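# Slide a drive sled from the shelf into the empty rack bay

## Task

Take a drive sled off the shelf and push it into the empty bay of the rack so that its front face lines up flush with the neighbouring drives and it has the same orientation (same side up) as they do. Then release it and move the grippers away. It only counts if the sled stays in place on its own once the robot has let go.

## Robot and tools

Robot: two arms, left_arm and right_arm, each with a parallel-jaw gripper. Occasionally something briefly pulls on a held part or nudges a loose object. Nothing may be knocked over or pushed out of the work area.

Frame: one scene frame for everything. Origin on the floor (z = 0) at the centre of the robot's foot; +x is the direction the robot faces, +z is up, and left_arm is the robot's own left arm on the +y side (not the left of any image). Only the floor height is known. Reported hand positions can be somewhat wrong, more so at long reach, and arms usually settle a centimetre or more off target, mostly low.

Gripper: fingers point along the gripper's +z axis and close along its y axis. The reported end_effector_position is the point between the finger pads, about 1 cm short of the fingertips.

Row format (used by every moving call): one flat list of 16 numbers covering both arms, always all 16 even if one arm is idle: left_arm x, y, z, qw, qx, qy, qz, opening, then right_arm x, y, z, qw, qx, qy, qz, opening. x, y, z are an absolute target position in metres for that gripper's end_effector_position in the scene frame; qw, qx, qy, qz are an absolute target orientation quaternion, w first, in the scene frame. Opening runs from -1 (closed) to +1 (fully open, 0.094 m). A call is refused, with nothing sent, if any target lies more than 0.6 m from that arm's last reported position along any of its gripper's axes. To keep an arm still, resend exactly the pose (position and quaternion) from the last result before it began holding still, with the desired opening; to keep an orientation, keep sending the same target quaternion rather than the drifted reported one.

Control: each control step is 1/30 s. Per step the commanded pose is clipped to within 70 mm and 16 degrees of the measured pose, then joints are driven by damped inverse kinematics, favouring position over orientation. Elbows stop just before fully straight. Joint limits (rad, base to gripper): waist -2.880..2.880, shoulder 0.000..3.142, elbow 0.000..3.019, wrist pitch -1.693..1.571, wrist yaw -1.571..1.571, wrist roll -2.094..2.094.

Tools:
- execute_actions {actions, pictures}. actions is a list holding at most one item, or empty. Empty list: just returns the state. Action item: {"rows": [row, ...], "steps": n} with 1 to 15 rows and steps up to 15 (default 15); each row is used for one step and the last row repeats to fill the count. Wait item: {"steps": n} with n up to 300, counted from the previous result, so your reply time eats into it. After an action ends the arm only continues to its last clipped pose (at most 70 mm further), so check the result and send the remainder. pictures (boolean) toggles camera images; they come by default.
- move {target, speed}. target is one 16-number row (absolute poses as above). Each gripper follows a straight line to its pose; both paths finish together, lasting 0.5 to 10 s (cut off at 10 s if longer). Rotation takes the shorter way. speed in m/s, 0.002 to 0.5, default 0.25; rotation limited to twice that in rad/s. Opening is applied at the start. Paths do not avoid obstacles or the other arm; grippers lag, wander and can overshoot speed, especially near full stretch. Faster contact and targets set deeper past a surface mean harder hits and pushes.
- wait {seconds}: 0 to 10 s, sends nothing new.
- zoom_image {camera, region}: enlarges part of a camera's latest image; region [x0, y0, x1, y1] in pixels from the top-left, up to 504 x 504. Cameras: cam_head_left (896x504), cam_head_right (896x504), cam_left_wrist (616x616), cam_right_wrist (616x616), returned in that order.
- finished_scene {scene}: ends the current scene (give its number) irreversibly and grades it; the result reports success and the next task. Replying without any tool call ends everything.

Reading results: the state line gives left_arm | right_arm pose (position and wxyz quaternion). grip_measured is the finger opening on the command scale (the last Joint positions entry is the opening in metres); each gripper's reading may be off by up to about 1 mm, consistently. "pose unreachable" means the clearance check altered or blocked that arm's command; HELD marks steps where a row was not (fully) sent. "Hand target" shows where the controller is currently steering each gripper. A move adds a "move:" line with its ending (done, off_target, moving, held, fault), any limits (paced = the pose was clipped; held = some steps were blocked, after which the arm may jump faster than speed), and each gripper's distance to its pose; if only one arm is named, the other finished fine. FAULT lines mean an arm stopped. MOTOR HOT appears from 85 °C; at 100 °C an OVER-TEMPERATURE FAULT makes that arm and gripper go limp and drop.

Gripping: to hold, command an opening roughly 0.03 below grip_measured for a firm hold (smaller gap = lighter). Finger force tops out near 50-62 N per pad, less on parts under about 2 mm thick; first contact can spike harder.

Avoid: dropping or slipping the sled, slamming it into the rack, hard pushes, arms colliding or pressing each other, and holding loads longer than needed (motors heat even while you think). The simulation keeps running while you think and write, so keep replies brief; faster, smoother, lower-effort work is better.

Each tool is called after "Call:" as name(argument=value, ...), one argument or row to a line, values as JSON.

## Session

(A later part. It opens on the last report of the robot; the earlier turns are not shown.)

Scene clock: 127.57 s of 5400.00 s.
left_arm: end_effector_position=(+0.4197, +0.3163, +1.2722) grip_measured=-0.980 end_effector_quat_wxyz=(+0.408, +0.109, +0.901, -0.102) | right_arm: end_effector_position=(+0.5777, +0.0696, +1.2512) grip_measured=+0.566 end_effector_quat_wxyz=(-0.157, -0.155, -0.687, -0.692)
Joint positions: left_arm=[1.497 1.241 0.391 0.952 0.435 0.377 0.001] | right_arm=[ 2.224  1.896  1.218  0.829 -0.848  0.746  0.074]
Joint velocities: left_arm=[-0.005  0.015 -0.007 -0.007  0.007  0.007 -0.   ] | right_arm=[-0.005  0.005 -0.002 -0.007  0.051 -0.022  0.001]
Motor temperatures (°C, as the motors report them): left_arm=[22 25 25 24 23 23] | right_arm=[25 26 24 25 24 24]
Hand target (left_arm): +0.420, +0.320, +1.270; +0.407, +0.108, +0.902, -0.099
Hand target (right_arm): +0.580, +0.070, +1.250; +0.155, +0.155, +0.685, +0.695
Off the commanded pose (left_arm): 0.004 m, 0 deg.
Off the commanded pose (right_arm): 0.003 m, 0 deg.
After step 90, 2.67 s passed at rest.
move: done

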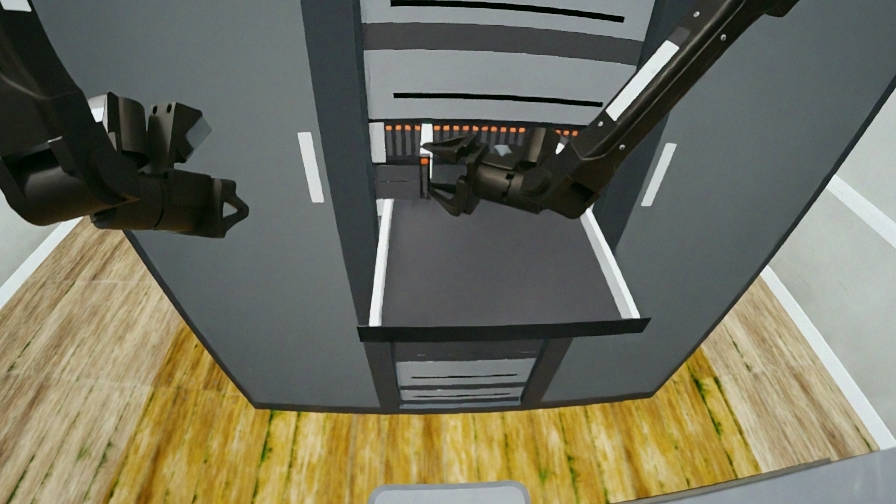

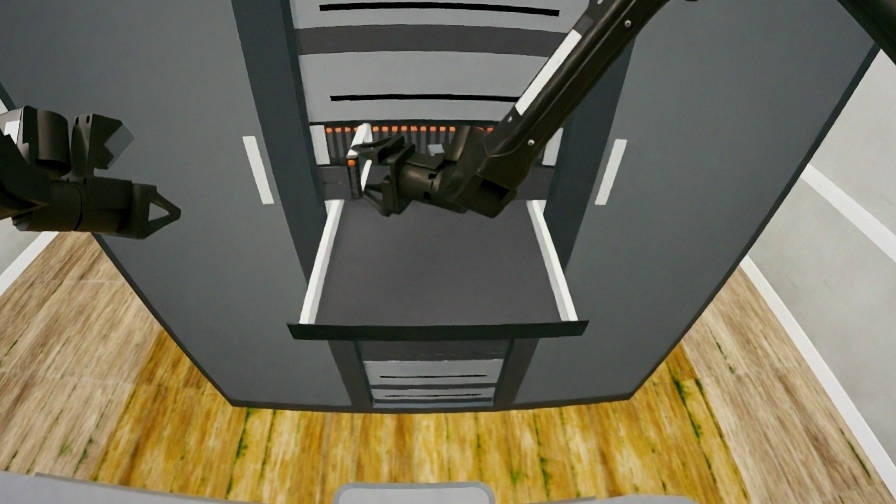

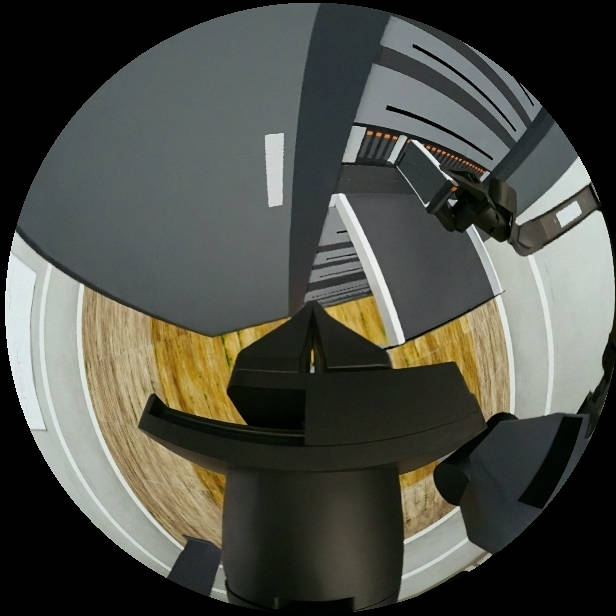

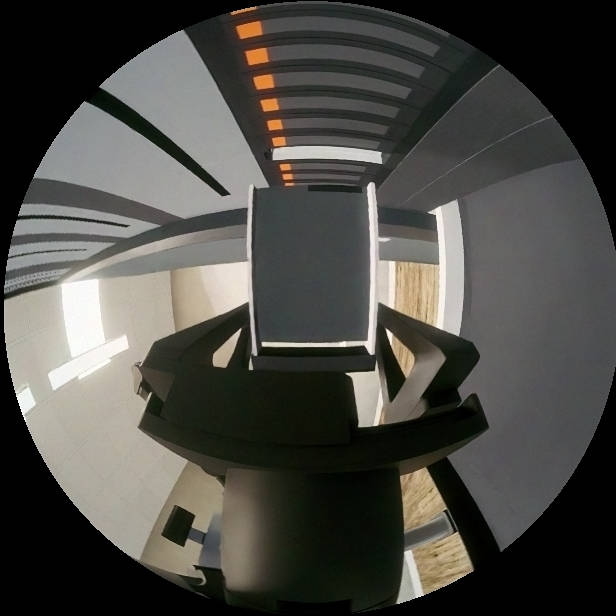

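Call:
move(
  target=[0.42,0.32,1.27,0.407,0.108,0.901,-0.099,-1,0.592,0.065,1.240,0.145,0.145,0.688,0.696,0.525],
  speed=0.03,
)

Call:
zoom_image(
  camera="cam_head_left",
  region=[370, 100, 500, 230],
)

Call:
zoom_image(
  camera="cam_right_wrist",
  region=[200, 60, 420, 260],
)

Scene clock: 134.17 s of 5400.00 s.
left_arm: end_effector_position=(+0.4197, +0.3163, +1.2722) grip_measured=-0.980 end_effector_quat_wxyz=(+0.408, +0.109, +0.901, -0.102) | right_arm: end_effector_position=(+0.5880, +0.0672, +1.2429) grip_measured=+0.566 end_effector_quat_wxyz=(-0.138, -0.151, -0.688, -0.696)
Joint positions: left_arm=[1.497 1.241 0.391 0.952 0.435 0.377 0.001] | right_arm=[ 2.208  1.906  1.268  0.754 -0.886  0.743  0.074]
Joint velocities: left_arm=[-0.005 -0.015  0.007 -0.017  0.051 -0.022  0.   ] | right_arm=[ 0.005 -0.015  0.007 -0.017  0.066 -0.022  0.001]
Motor temperatures (°C, as the motors report them): left_arm=[22 25 25 24 23 23] | right_arm=[25 26 24 25 24 24]
Hand target (left_arm): +0.420, +0.320, +1.270; +0.407, +0.108, +0.902, -0.099
Hand target (right_arm): +0.592, +0.065, +1.240; +0.145, +0.145, +0.688, +0.696
Off the commanded pose (left_arm): 0.004 m, 0 deg.
Off the commanded pose (right_arm): 0.005 m, 1 deg.
After step 90, 2.63 s passed at rest.
move: done

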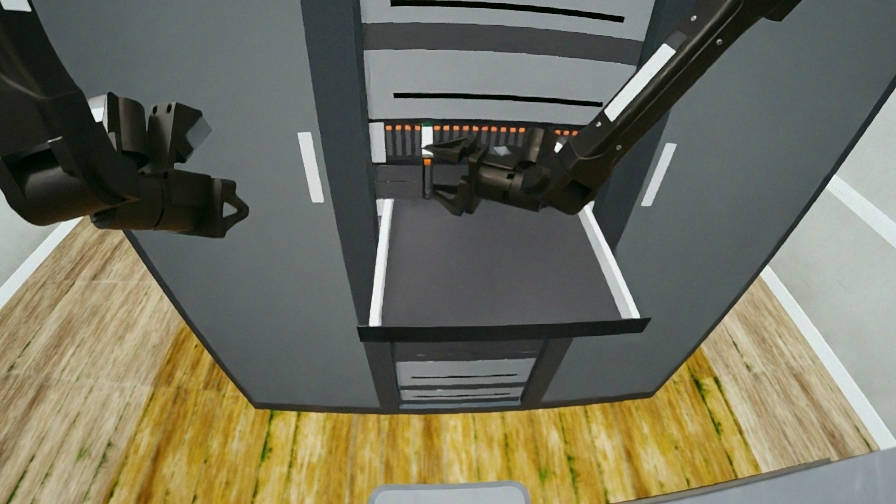

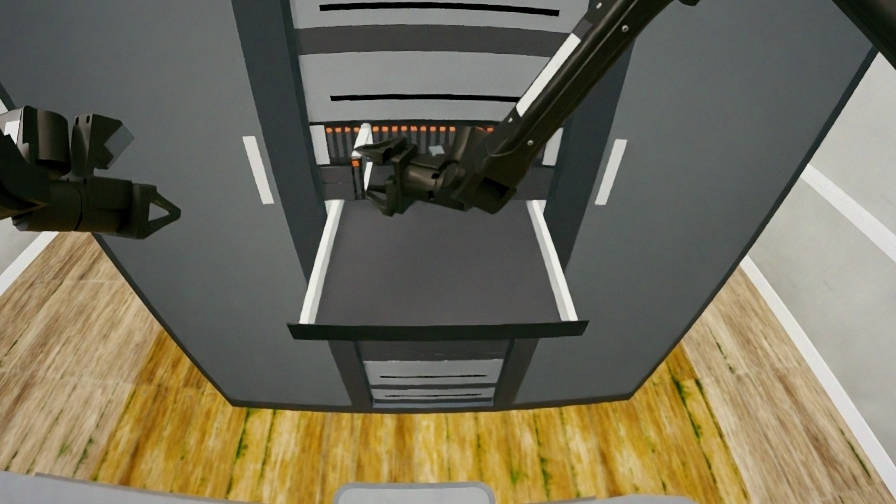

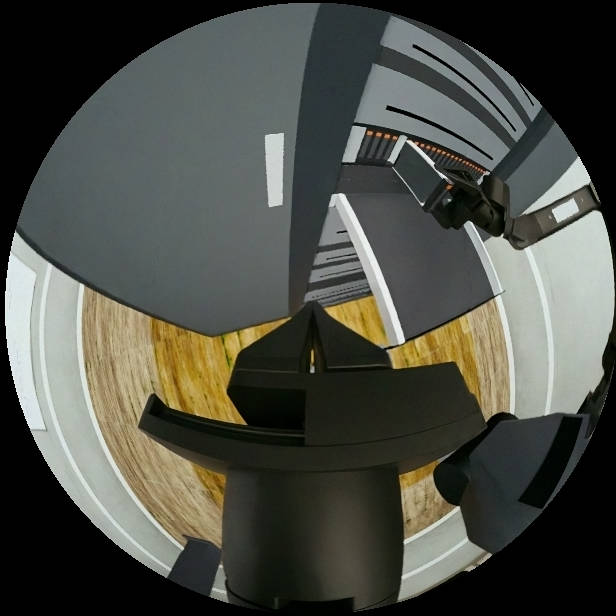

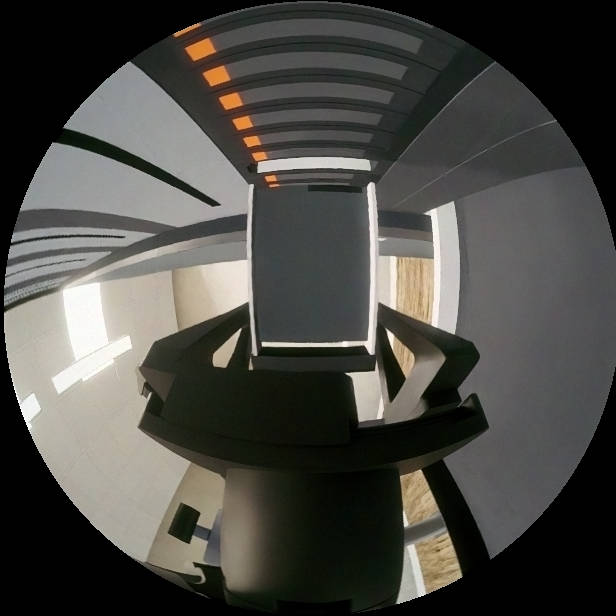

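Region (370, 100, 500, 230) of cam_head_left's 896x504 image, scaled by 3.877, with more detail than that image has.

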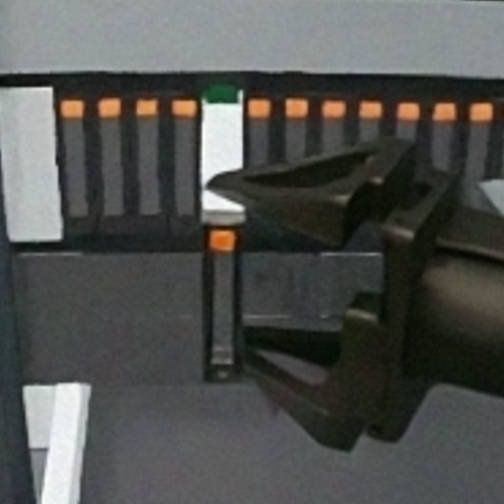

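Region (200, 60, 420, 260) of cam_right_wrist's 616x616 image, scaled by 2.291, with more detail than that image has; it fills the top 458 rows of this view, and the rest is white.

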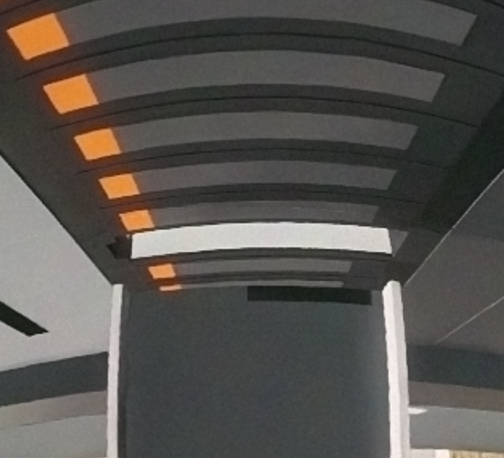

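Call:
move(
  target=[0.42,0.32,1.27,0.407,0.108,0.901,-0.099,-1,0.612,0.067,1.241,0.145,0.145,0.692,0.692,0.525],
  speed=0.02,
)

Call:
zoom_image(
  camera="cam_head_left",
  region=[370, 100, 500, 230],
)

Call:
zoom_image(
  camera="cam_right_wrist",
  region=[200, 60, 420, 260],
)

Scene clock: 139.60 s of 5400.00 s.
left_arm: end_effector_position=(+0.4197, +0.3163, +1.2722) grip_measured=-0.980 end_effector_quat_wxyz=(+0.408, +0.109, +0.901, -0.102) | right_arm: end_effector_position=(+0.6054, +0.0685, +1.2423) grip_measured=+0.566 end_effector_quat_wxyz=(-0.136, -0.150, -0.692, -0.693)
Joint positions: left_arm=[1.497 1.241 0.391 0.952 0.435 0.377 0.001] | right_arm=[ 2.208  1.907  1.319  0.688 -0.882  0.731  0.074]
Joint velocities: left_arm=[ 0.005  0.015 -0.002  0.002 -0.007  0.066 -0.001] | right_arm=[-0.015 -0.015 -0.032  0.002 -0.037 -0.051 -0.001]
Motor temperatures (°C, as the motors report them): left_arm=[22 25 25 24 23 23] | right_arm=[25 26 24 25 24 24]
Hand target (left_arm): +0.420, +0.320, +1.270; +0.407, +0.108, +0.902, -0.099
Hand target (right_arm): +0.612, +0.067, +1.241; +0.145, +0.145, +0.692, +0.692
Off the commanded pose (left_arm): 0.004 m, 0 deg.
Off the commanded pose (right_arm): 0.007 m, 1 deg.
After step 90, 0.97 s passed at rest.
move: done

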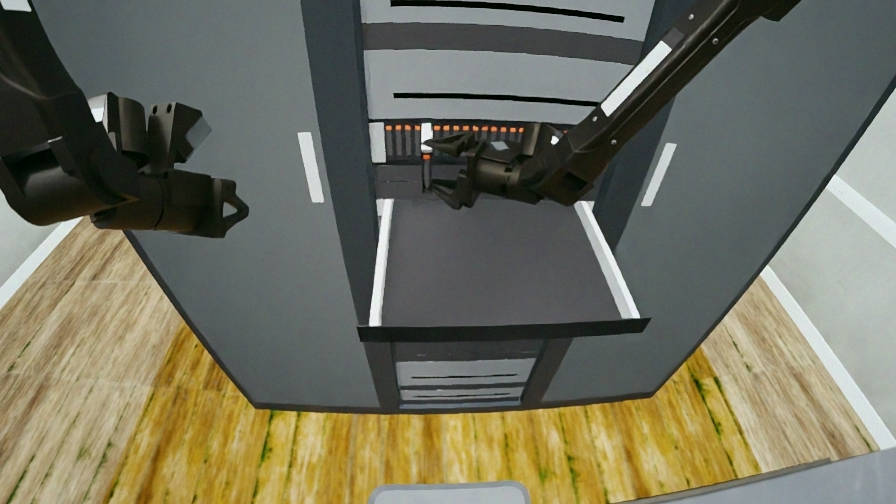

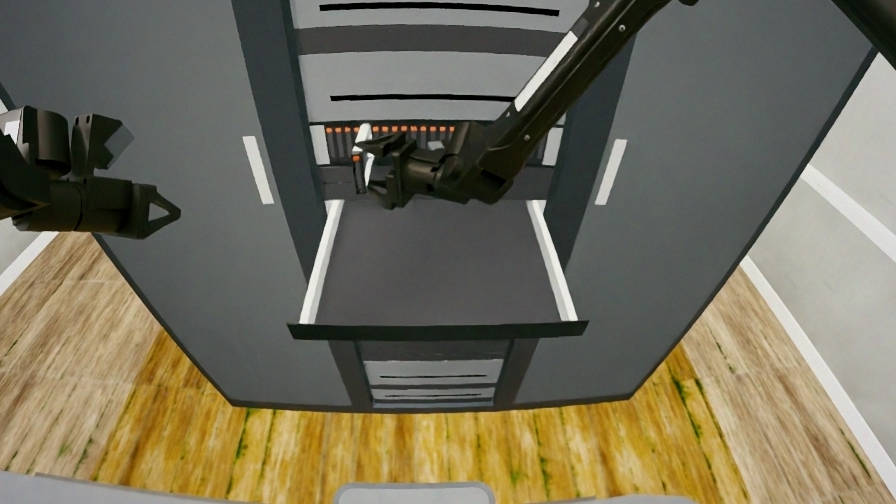

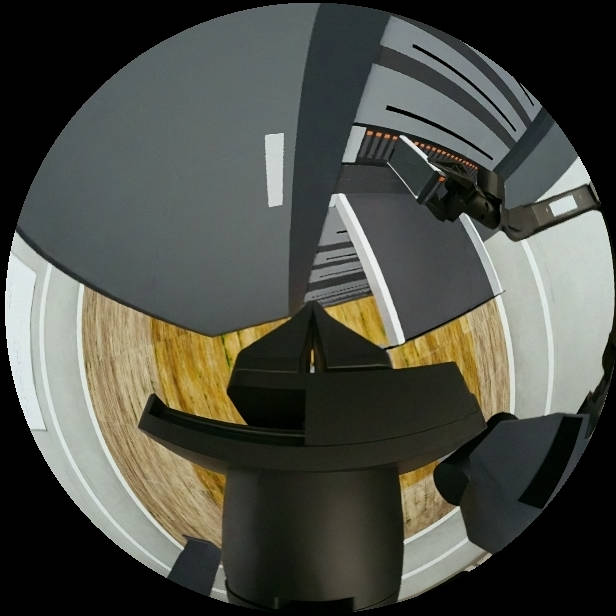

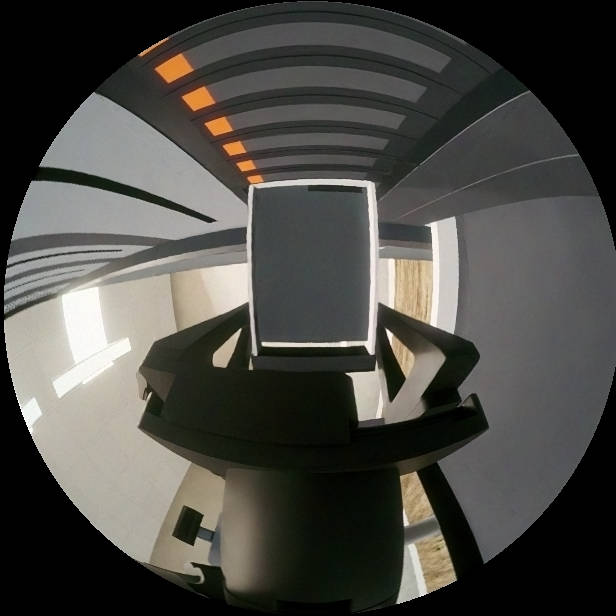

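Region (370, 100, 500, 230) of cam_head_left's 896x504 image, scaled by 3.877, with more detail than that image has.

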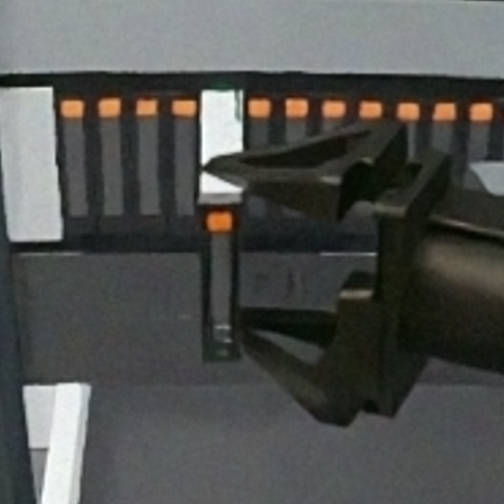

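Region (200, 60, 420, 260) of cam_right_wrist's 616x616 image, scaled by 2.291, with more detail than that image has; it fills the top 458 rows of this view, and the rest is white.

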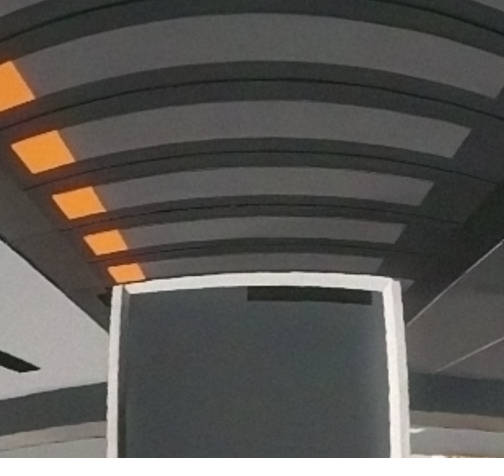

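Call:
move(
  target=[0.42,0.32,1.27,0.407,0.108,0.901,-0.099,-1,0.622,0.063,1.241,0.147,0.145,0.691,0.693,0.525],
  speed=0.015,
)

Call:
zoom_image(
  camera="cam_head_left",
  region=[370, 100, 500, 230],
)

Scene clock: 145.63 s of 5400.00 s.
left_arm: end_effector_position=(+0.4197, +0.3163, +1.2722) grip_measured=-0.980 end_effector_quat_wxyz=(+0.408, +0.109, +0.901, -0.102) | right_arm: end_effector_position=(+0.6146, +0.0672, +1.2434) grip_measured=+0.566 end_effector_quat_wxyz=(-0.138, -0.150, -0.691, -0.693)
Joint positions: left_arm=[1.497 1.241 0.391 0.952 0.435 0.377 0.001] | right_arm=[ 2.207  1.907  1.341  0.671 -0.883  0.731  0.074]
Joint velocities: left_arm=[ 0.015 -0.005 -0.007  0.007 -0.037  0.007  0.   ] | right_arm=[-0.005 -0.015  0.017 -0.007  0.037 -0.022  0.001]
Motor temperatures (°C, as the motors report them): left_arm=[22 25 25 24 23 23] | right_arm=[25 26 24 25 24 24]
Hand target (left_arm): +0.420, +0.320, +1.270; +0.407, +0.108, +0.902, -0.099
Hand target (right_arm): +0.622, +0.063, +1.241; +0.147, +0.145, +0.691, +0.693
Off the commanded pose (left_arm): 0.004 m, 0 deg.
Off the commanded pose (right_arm): 0.009 m, 1 deg.
After step 90, 1.63 s passed at rest.
move: done

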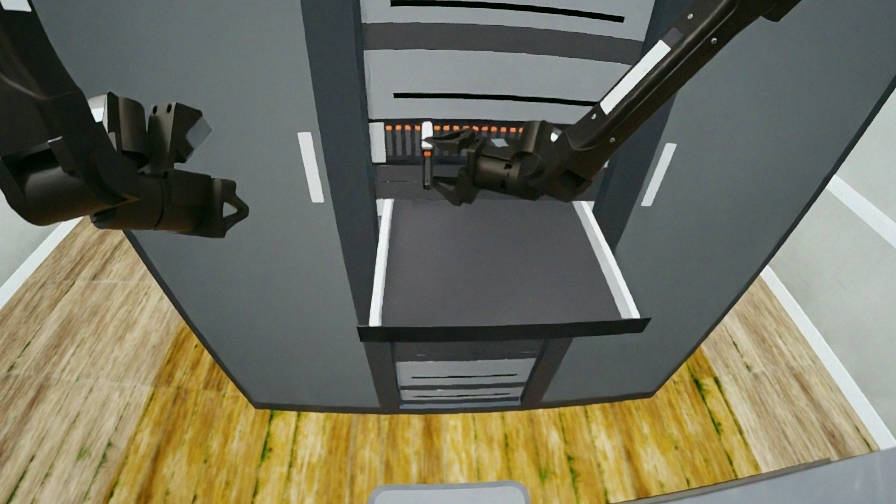

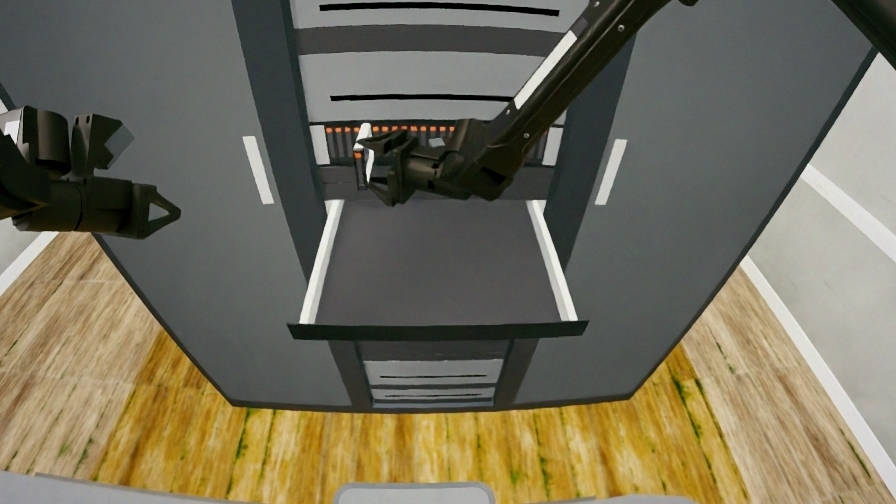

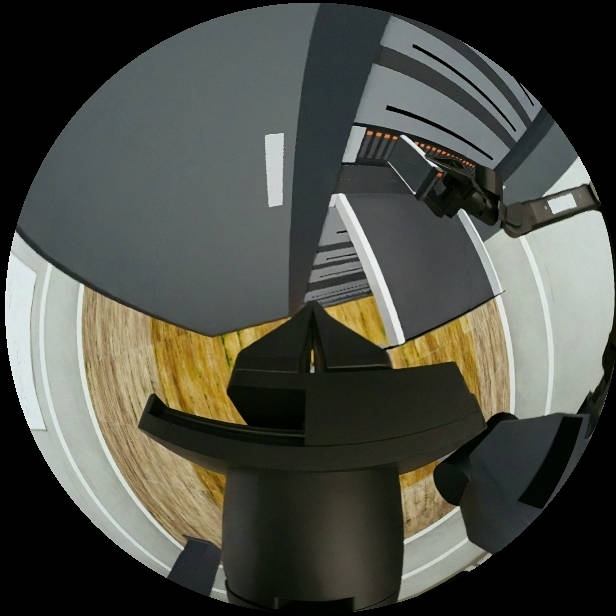

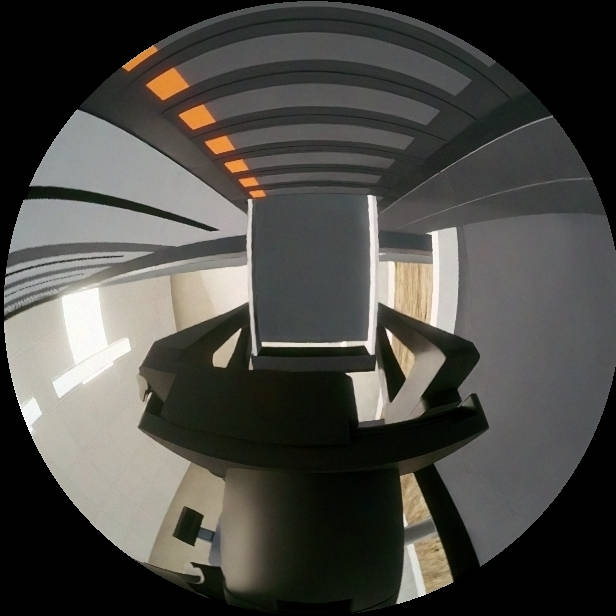

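Region (370, 100, 500, 230) of cam_head_left's 896x504 image, scaled by 3.877, with more detail than that image has.

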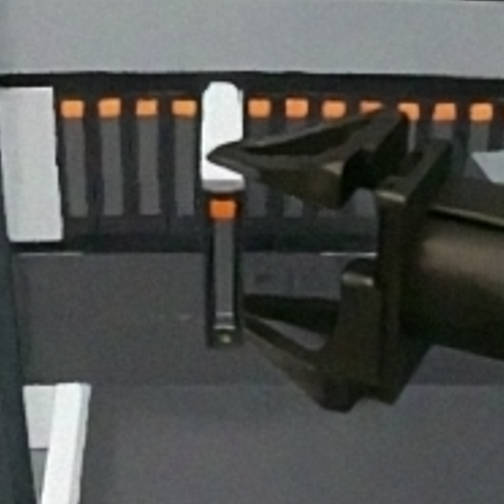

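Call:
move(
  target=[0.42,0.32,1.27,0.407,0.108,0.901,-0.099,-1,0.645,0.065,1.241,0.147,0.145,0.691,0.693,0.525],
  speed=0.02,
)

Call:
zoom_image(
  camera="cam_head_left",
  region=[370, 80, 600, 230],
)

Scene clock: 151.27 s of 5400.00 s.
left_arm: end_effector_position=(+0.4197, +0.3163, +1.2722) grip_measured=-0.980 end_effector_quat_wxyz=(+0.408, +0.109, +0.901, -0.102) | right_arm: end_effector_position=(+0.6320, +0.0681, +1.2414) grip_measured=+0.566 end_effector_quat_wxyz=(-0.138, -0.149, -0.693, -0.692)
Joint positions: left_arm=[1.497 1.241 0.391 0.952 0.435 0.377 0.001] | right_arm=[ 2.204  1.917  1.398  0.619 -0.884  0.725  0.074]
Joint velocities: left_arm=[ 0.015 -0.005 -0.007 -0.002  0.007  0.022 -0.001] | right_arm=[-0.005 -0.005  0.012 -0.002 -0.066 -0.051 -0.001]
Motor temperatures (°C, as the motors report them): left_arm=[22 25 25 24 23 23] | right_arm=[25 26 24 25 24 24]
Hand target (left_arm): +0.420, +0.320, +1.270; +0.407, +0.108, +0.902, -0.099
Hand target (right_arm): +0.645, +0.065, +1.241; +0.147, +0.145, +0.691, +0.693
Off the commanded pose (left_arm): 0.004 m, 0 deg.
Off the commanded pose (right_arm): 0.013 m, 1 deg.
After step 90, 0.87 s passed at rest.
move: off_target (right_arm)

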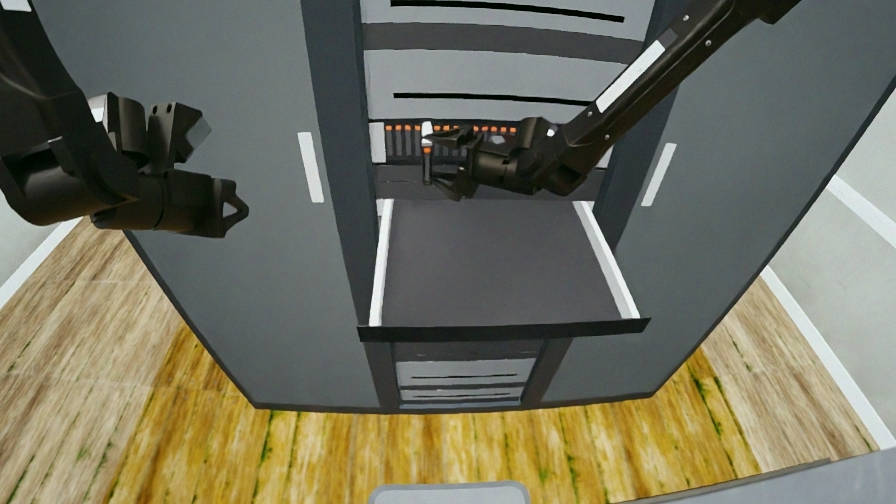

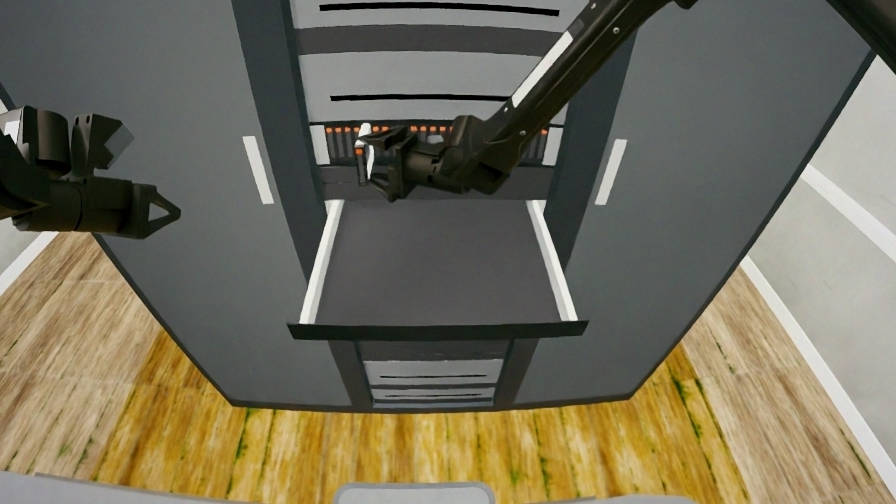

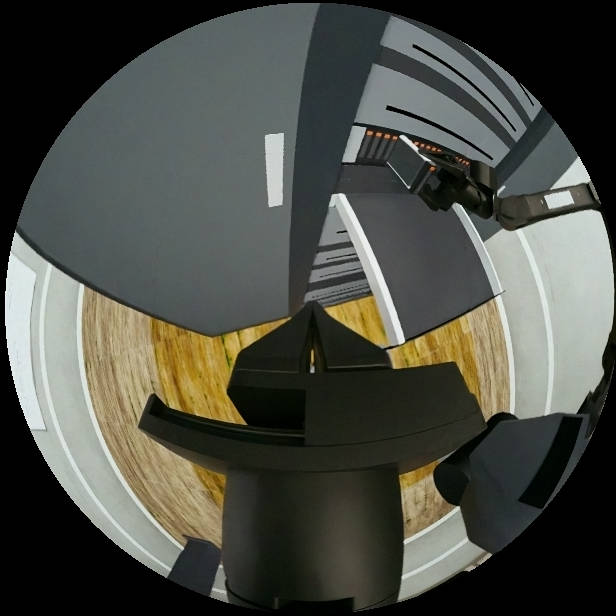

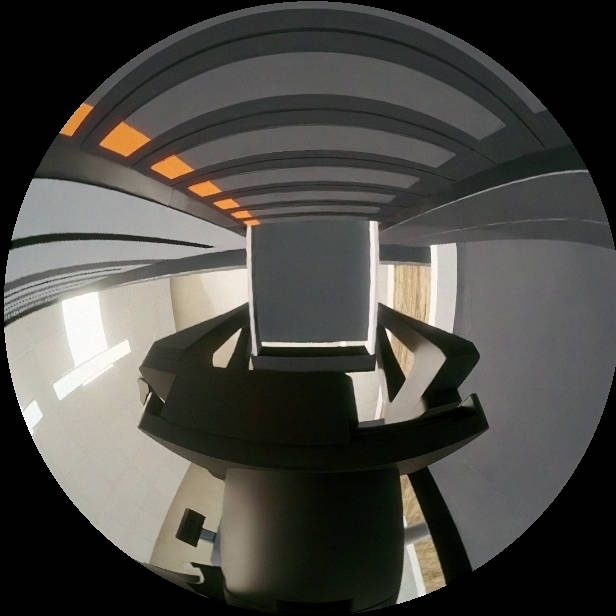

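Region (370, 80, 600, 230) of cam_head_left's 896x504 image, scaled by 2.191, with more detail than that image has; it fills the top 329 rows of this view, and the rest is white.

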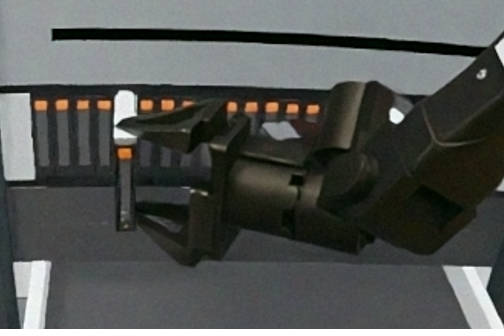

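Call:
move(
  target=[0.42,0.32,1.27,0.407,0.108,0.901,-0.099,-1,0.630,0.068,1.242,0.292,0.292,0.644,0.644,0.68],
  speed=0.08,
)

Call:
zoom_image(
  camera="cam_head_left",
  region=[370, 80, 600, 230],
)

Scene clock: 159.23 s of 5400.00 s.
left_arm: end_effector_position=(+0.4197, +0.3163, +1.2722) grip_measured=-0.980 end_effector_quat_wxyz=(+0.408, +0.109, +0.901, -0.102) | right_arm: end_effector_position=(+0.6374, +0.0524, +1.2347) grip_measured=+0.679 end_effector_quat_wxyz=(+0.298, +0.291, +0.652, +0.633)
Joint positions: left_arm=[1.497 1.241 0.391 0.952 0.435 0.377 0.001] | right_arm=[ 2.252  2.009  1.294  1.183 -0.489  0.923  0.079]
Joint velocities: left_arm=[-0.005 -0.005  0.007  0.002 -0.081 -0.022 -0.   ] | right_arm=[-0.024 -0.005 -0.002  0.017  0.051 -0.022  0.   ]
Motor temperatures (°C, as the motors report them): left_arm=[22 25 25 24 23 23] | right_arm=[25 26 25 25 24 24]
Hand target (left_arm): +0.420, +0.320, +1.270; +0.407, +0.108, +0.902, -0.099
Hand target (right_arm): +0.630, +0.068, +1.242; +0.292, +0.291, +0.645, +0.643
Off the commanded pose (left_arm): 0.004 m, 0 deg.
Off the commanded pose (right_arm): 0.019 m, 2 deg.
After step 90, 1.90 s passed at rest.
move: off_target (right_arm)

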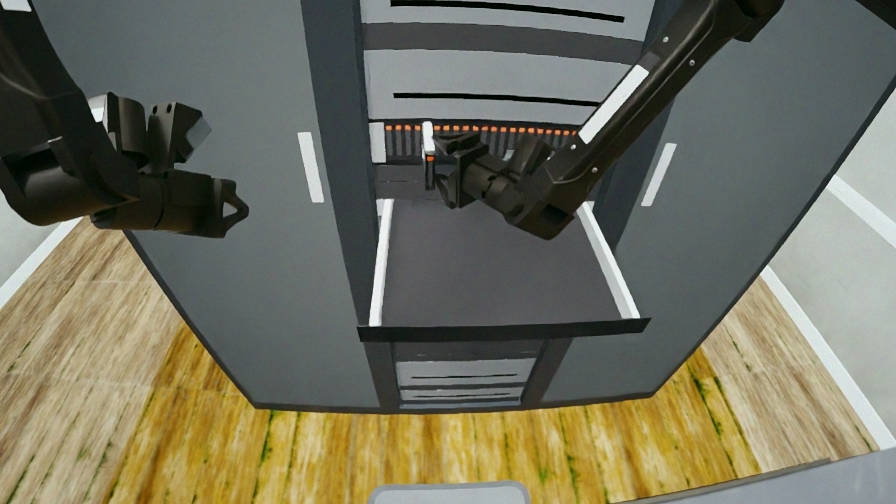

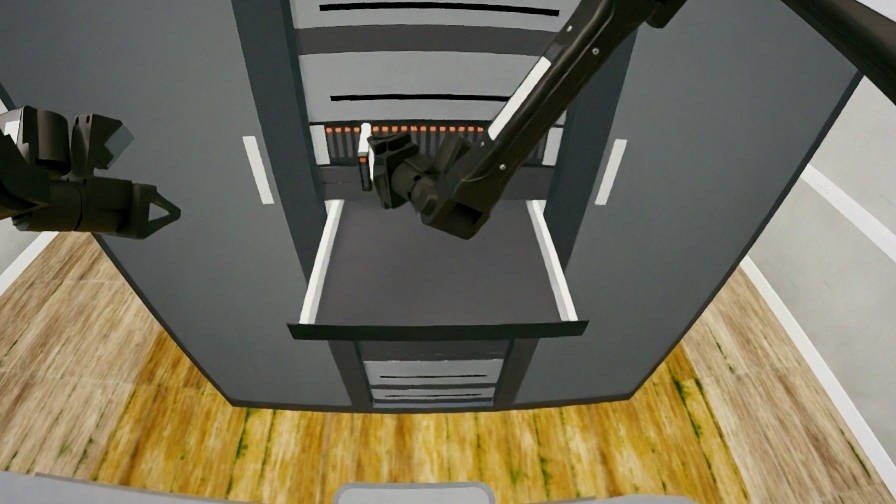

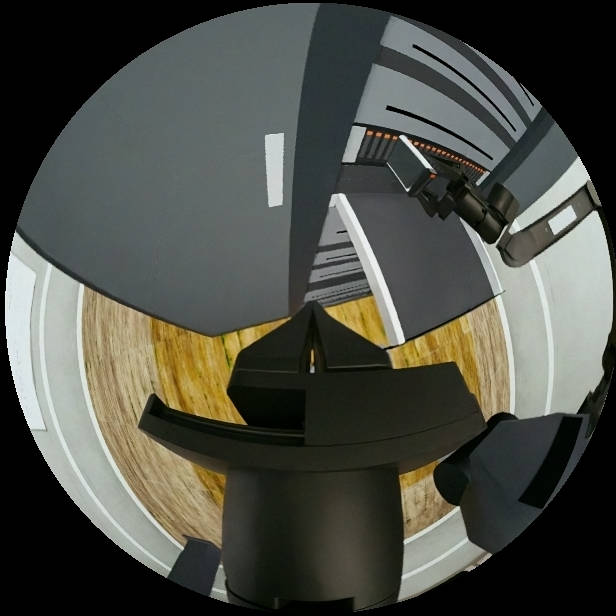

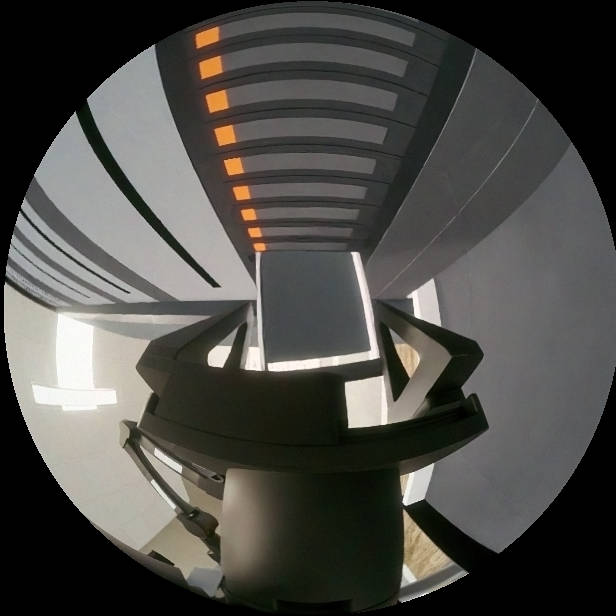

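Region (370, 80, 600, 230) of cam_head_left's 896x504 image, scaled by 2.191, with more detail than that image has; it fills the top 329 rows of this view, and the rest is white.

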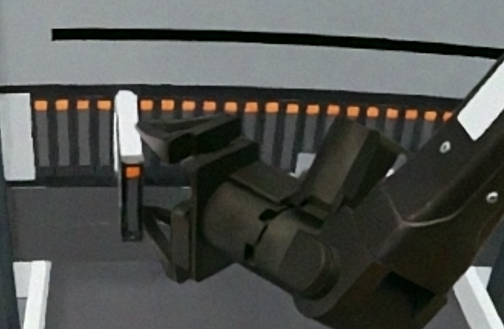

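Call:
move(
  target=[0.42,0.32,1.27,0.407,0.108,0.901,-0.099,-1,0.610,0.081,1.241,0.292,0.292,0.640,0.648,1],
  speed=0.03,
)

Call:
zoom_image(
  camera="cam_head_left",
  region=[370, 80, 600, 230],
)

Scene clock: 166.13 s of 5400.00 s.
left_arm: end_effector_position=(+0.4197, +0.3163, +1.2722) grip_measured=-0.980 end_effector_quat_wxyz=(+0.408, +0.109, +0.901, -0.102) | right_arm: end_effector_position=(+0.6172, +0.0666, +1.2353) grip_measured=+1.000 end_effector_quat_wxyz=(+0.298, +0.292, +0.646, +0.639)
Joint positions: left_arm=[1.497 1.241 0.391 0.952 0.435 0.377 0.001] | right_arm=[ 2.274  2.037  1.27   1.244 -0.479  0.927  0.094]
Joint velocities: left_arm=[ 0.015 -0.005 -0.007 -0.007 -0.007 -0.051 -0.001] | right_arm=[-0.005 -0.015  0.002  0.007 -0.022 -0.037  0.   ]
Motor temperatures (°C, as the motors report them): left_arm=[22 25 25 24 23 23] | right_arm=[25 26 24 25 24 24]
Hand target (left_arm): +0.420, +0.320, +1.270; +0.407, +0.108, +0.902, -0.099
Hand target (right_arm): +0.610, +0.080, +1.241; +0.292, +0.292, +0.640, +0.648
Off the commanded pose (left_arm): 0.004 m, 0 deg.
Off the commanded pose (right_arm): 0.017 m, 1 deg.
After step 90, 2.23 s passed at rest.
move: off_target (right_arm)

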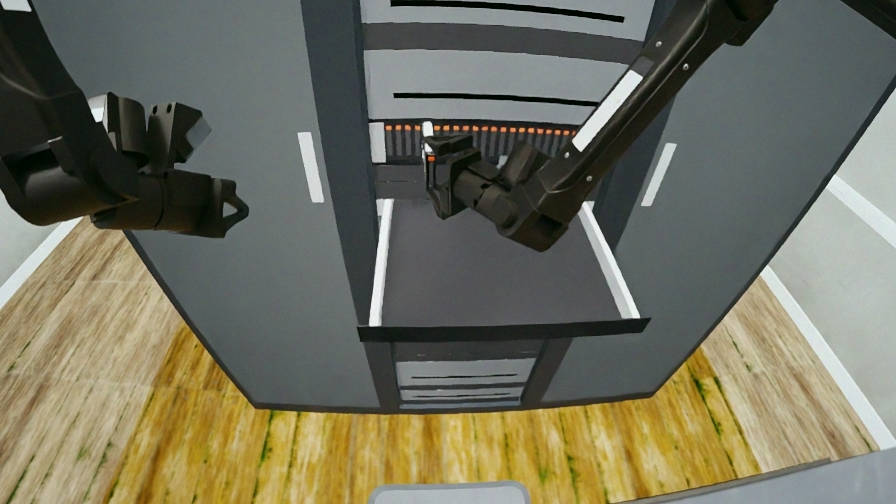

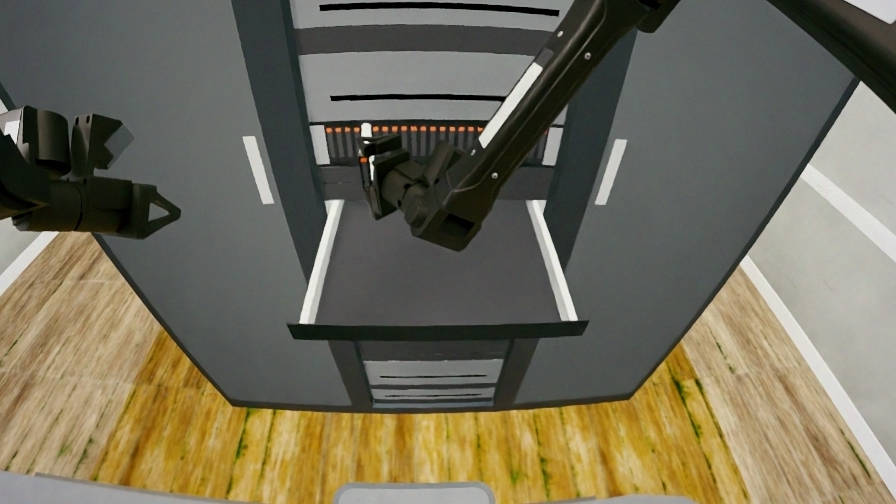

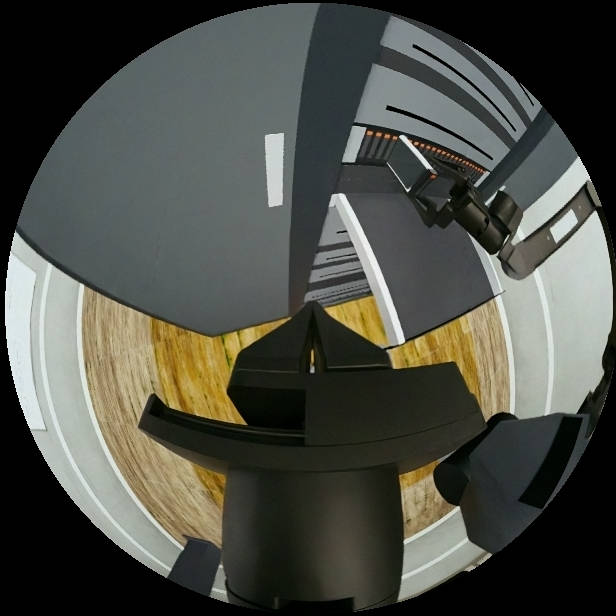

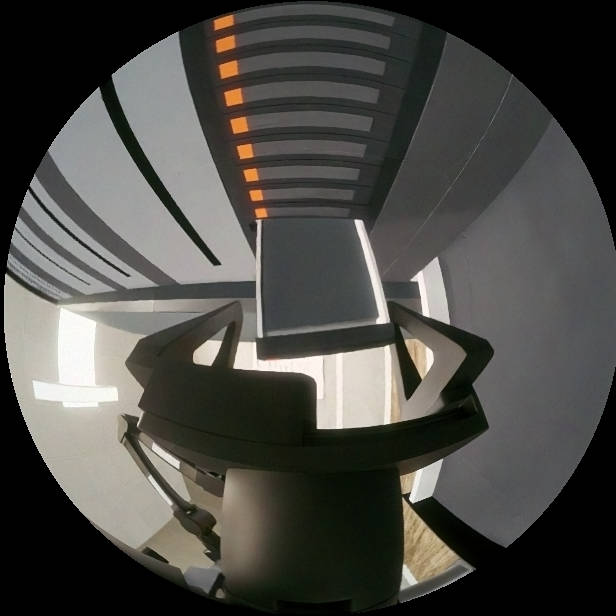

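Region (370, 80, 600, 230) of cam_head_left's 896x504 image, scaled by 2.191, with more detail than that image has; it fills the top 329 rows of this view, and the rest is white.

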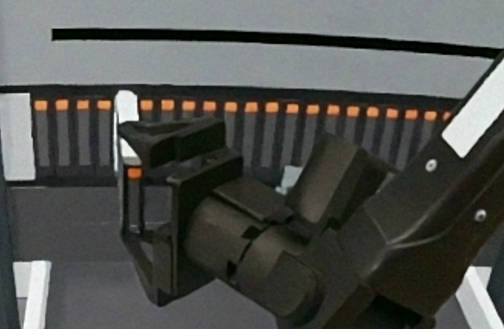

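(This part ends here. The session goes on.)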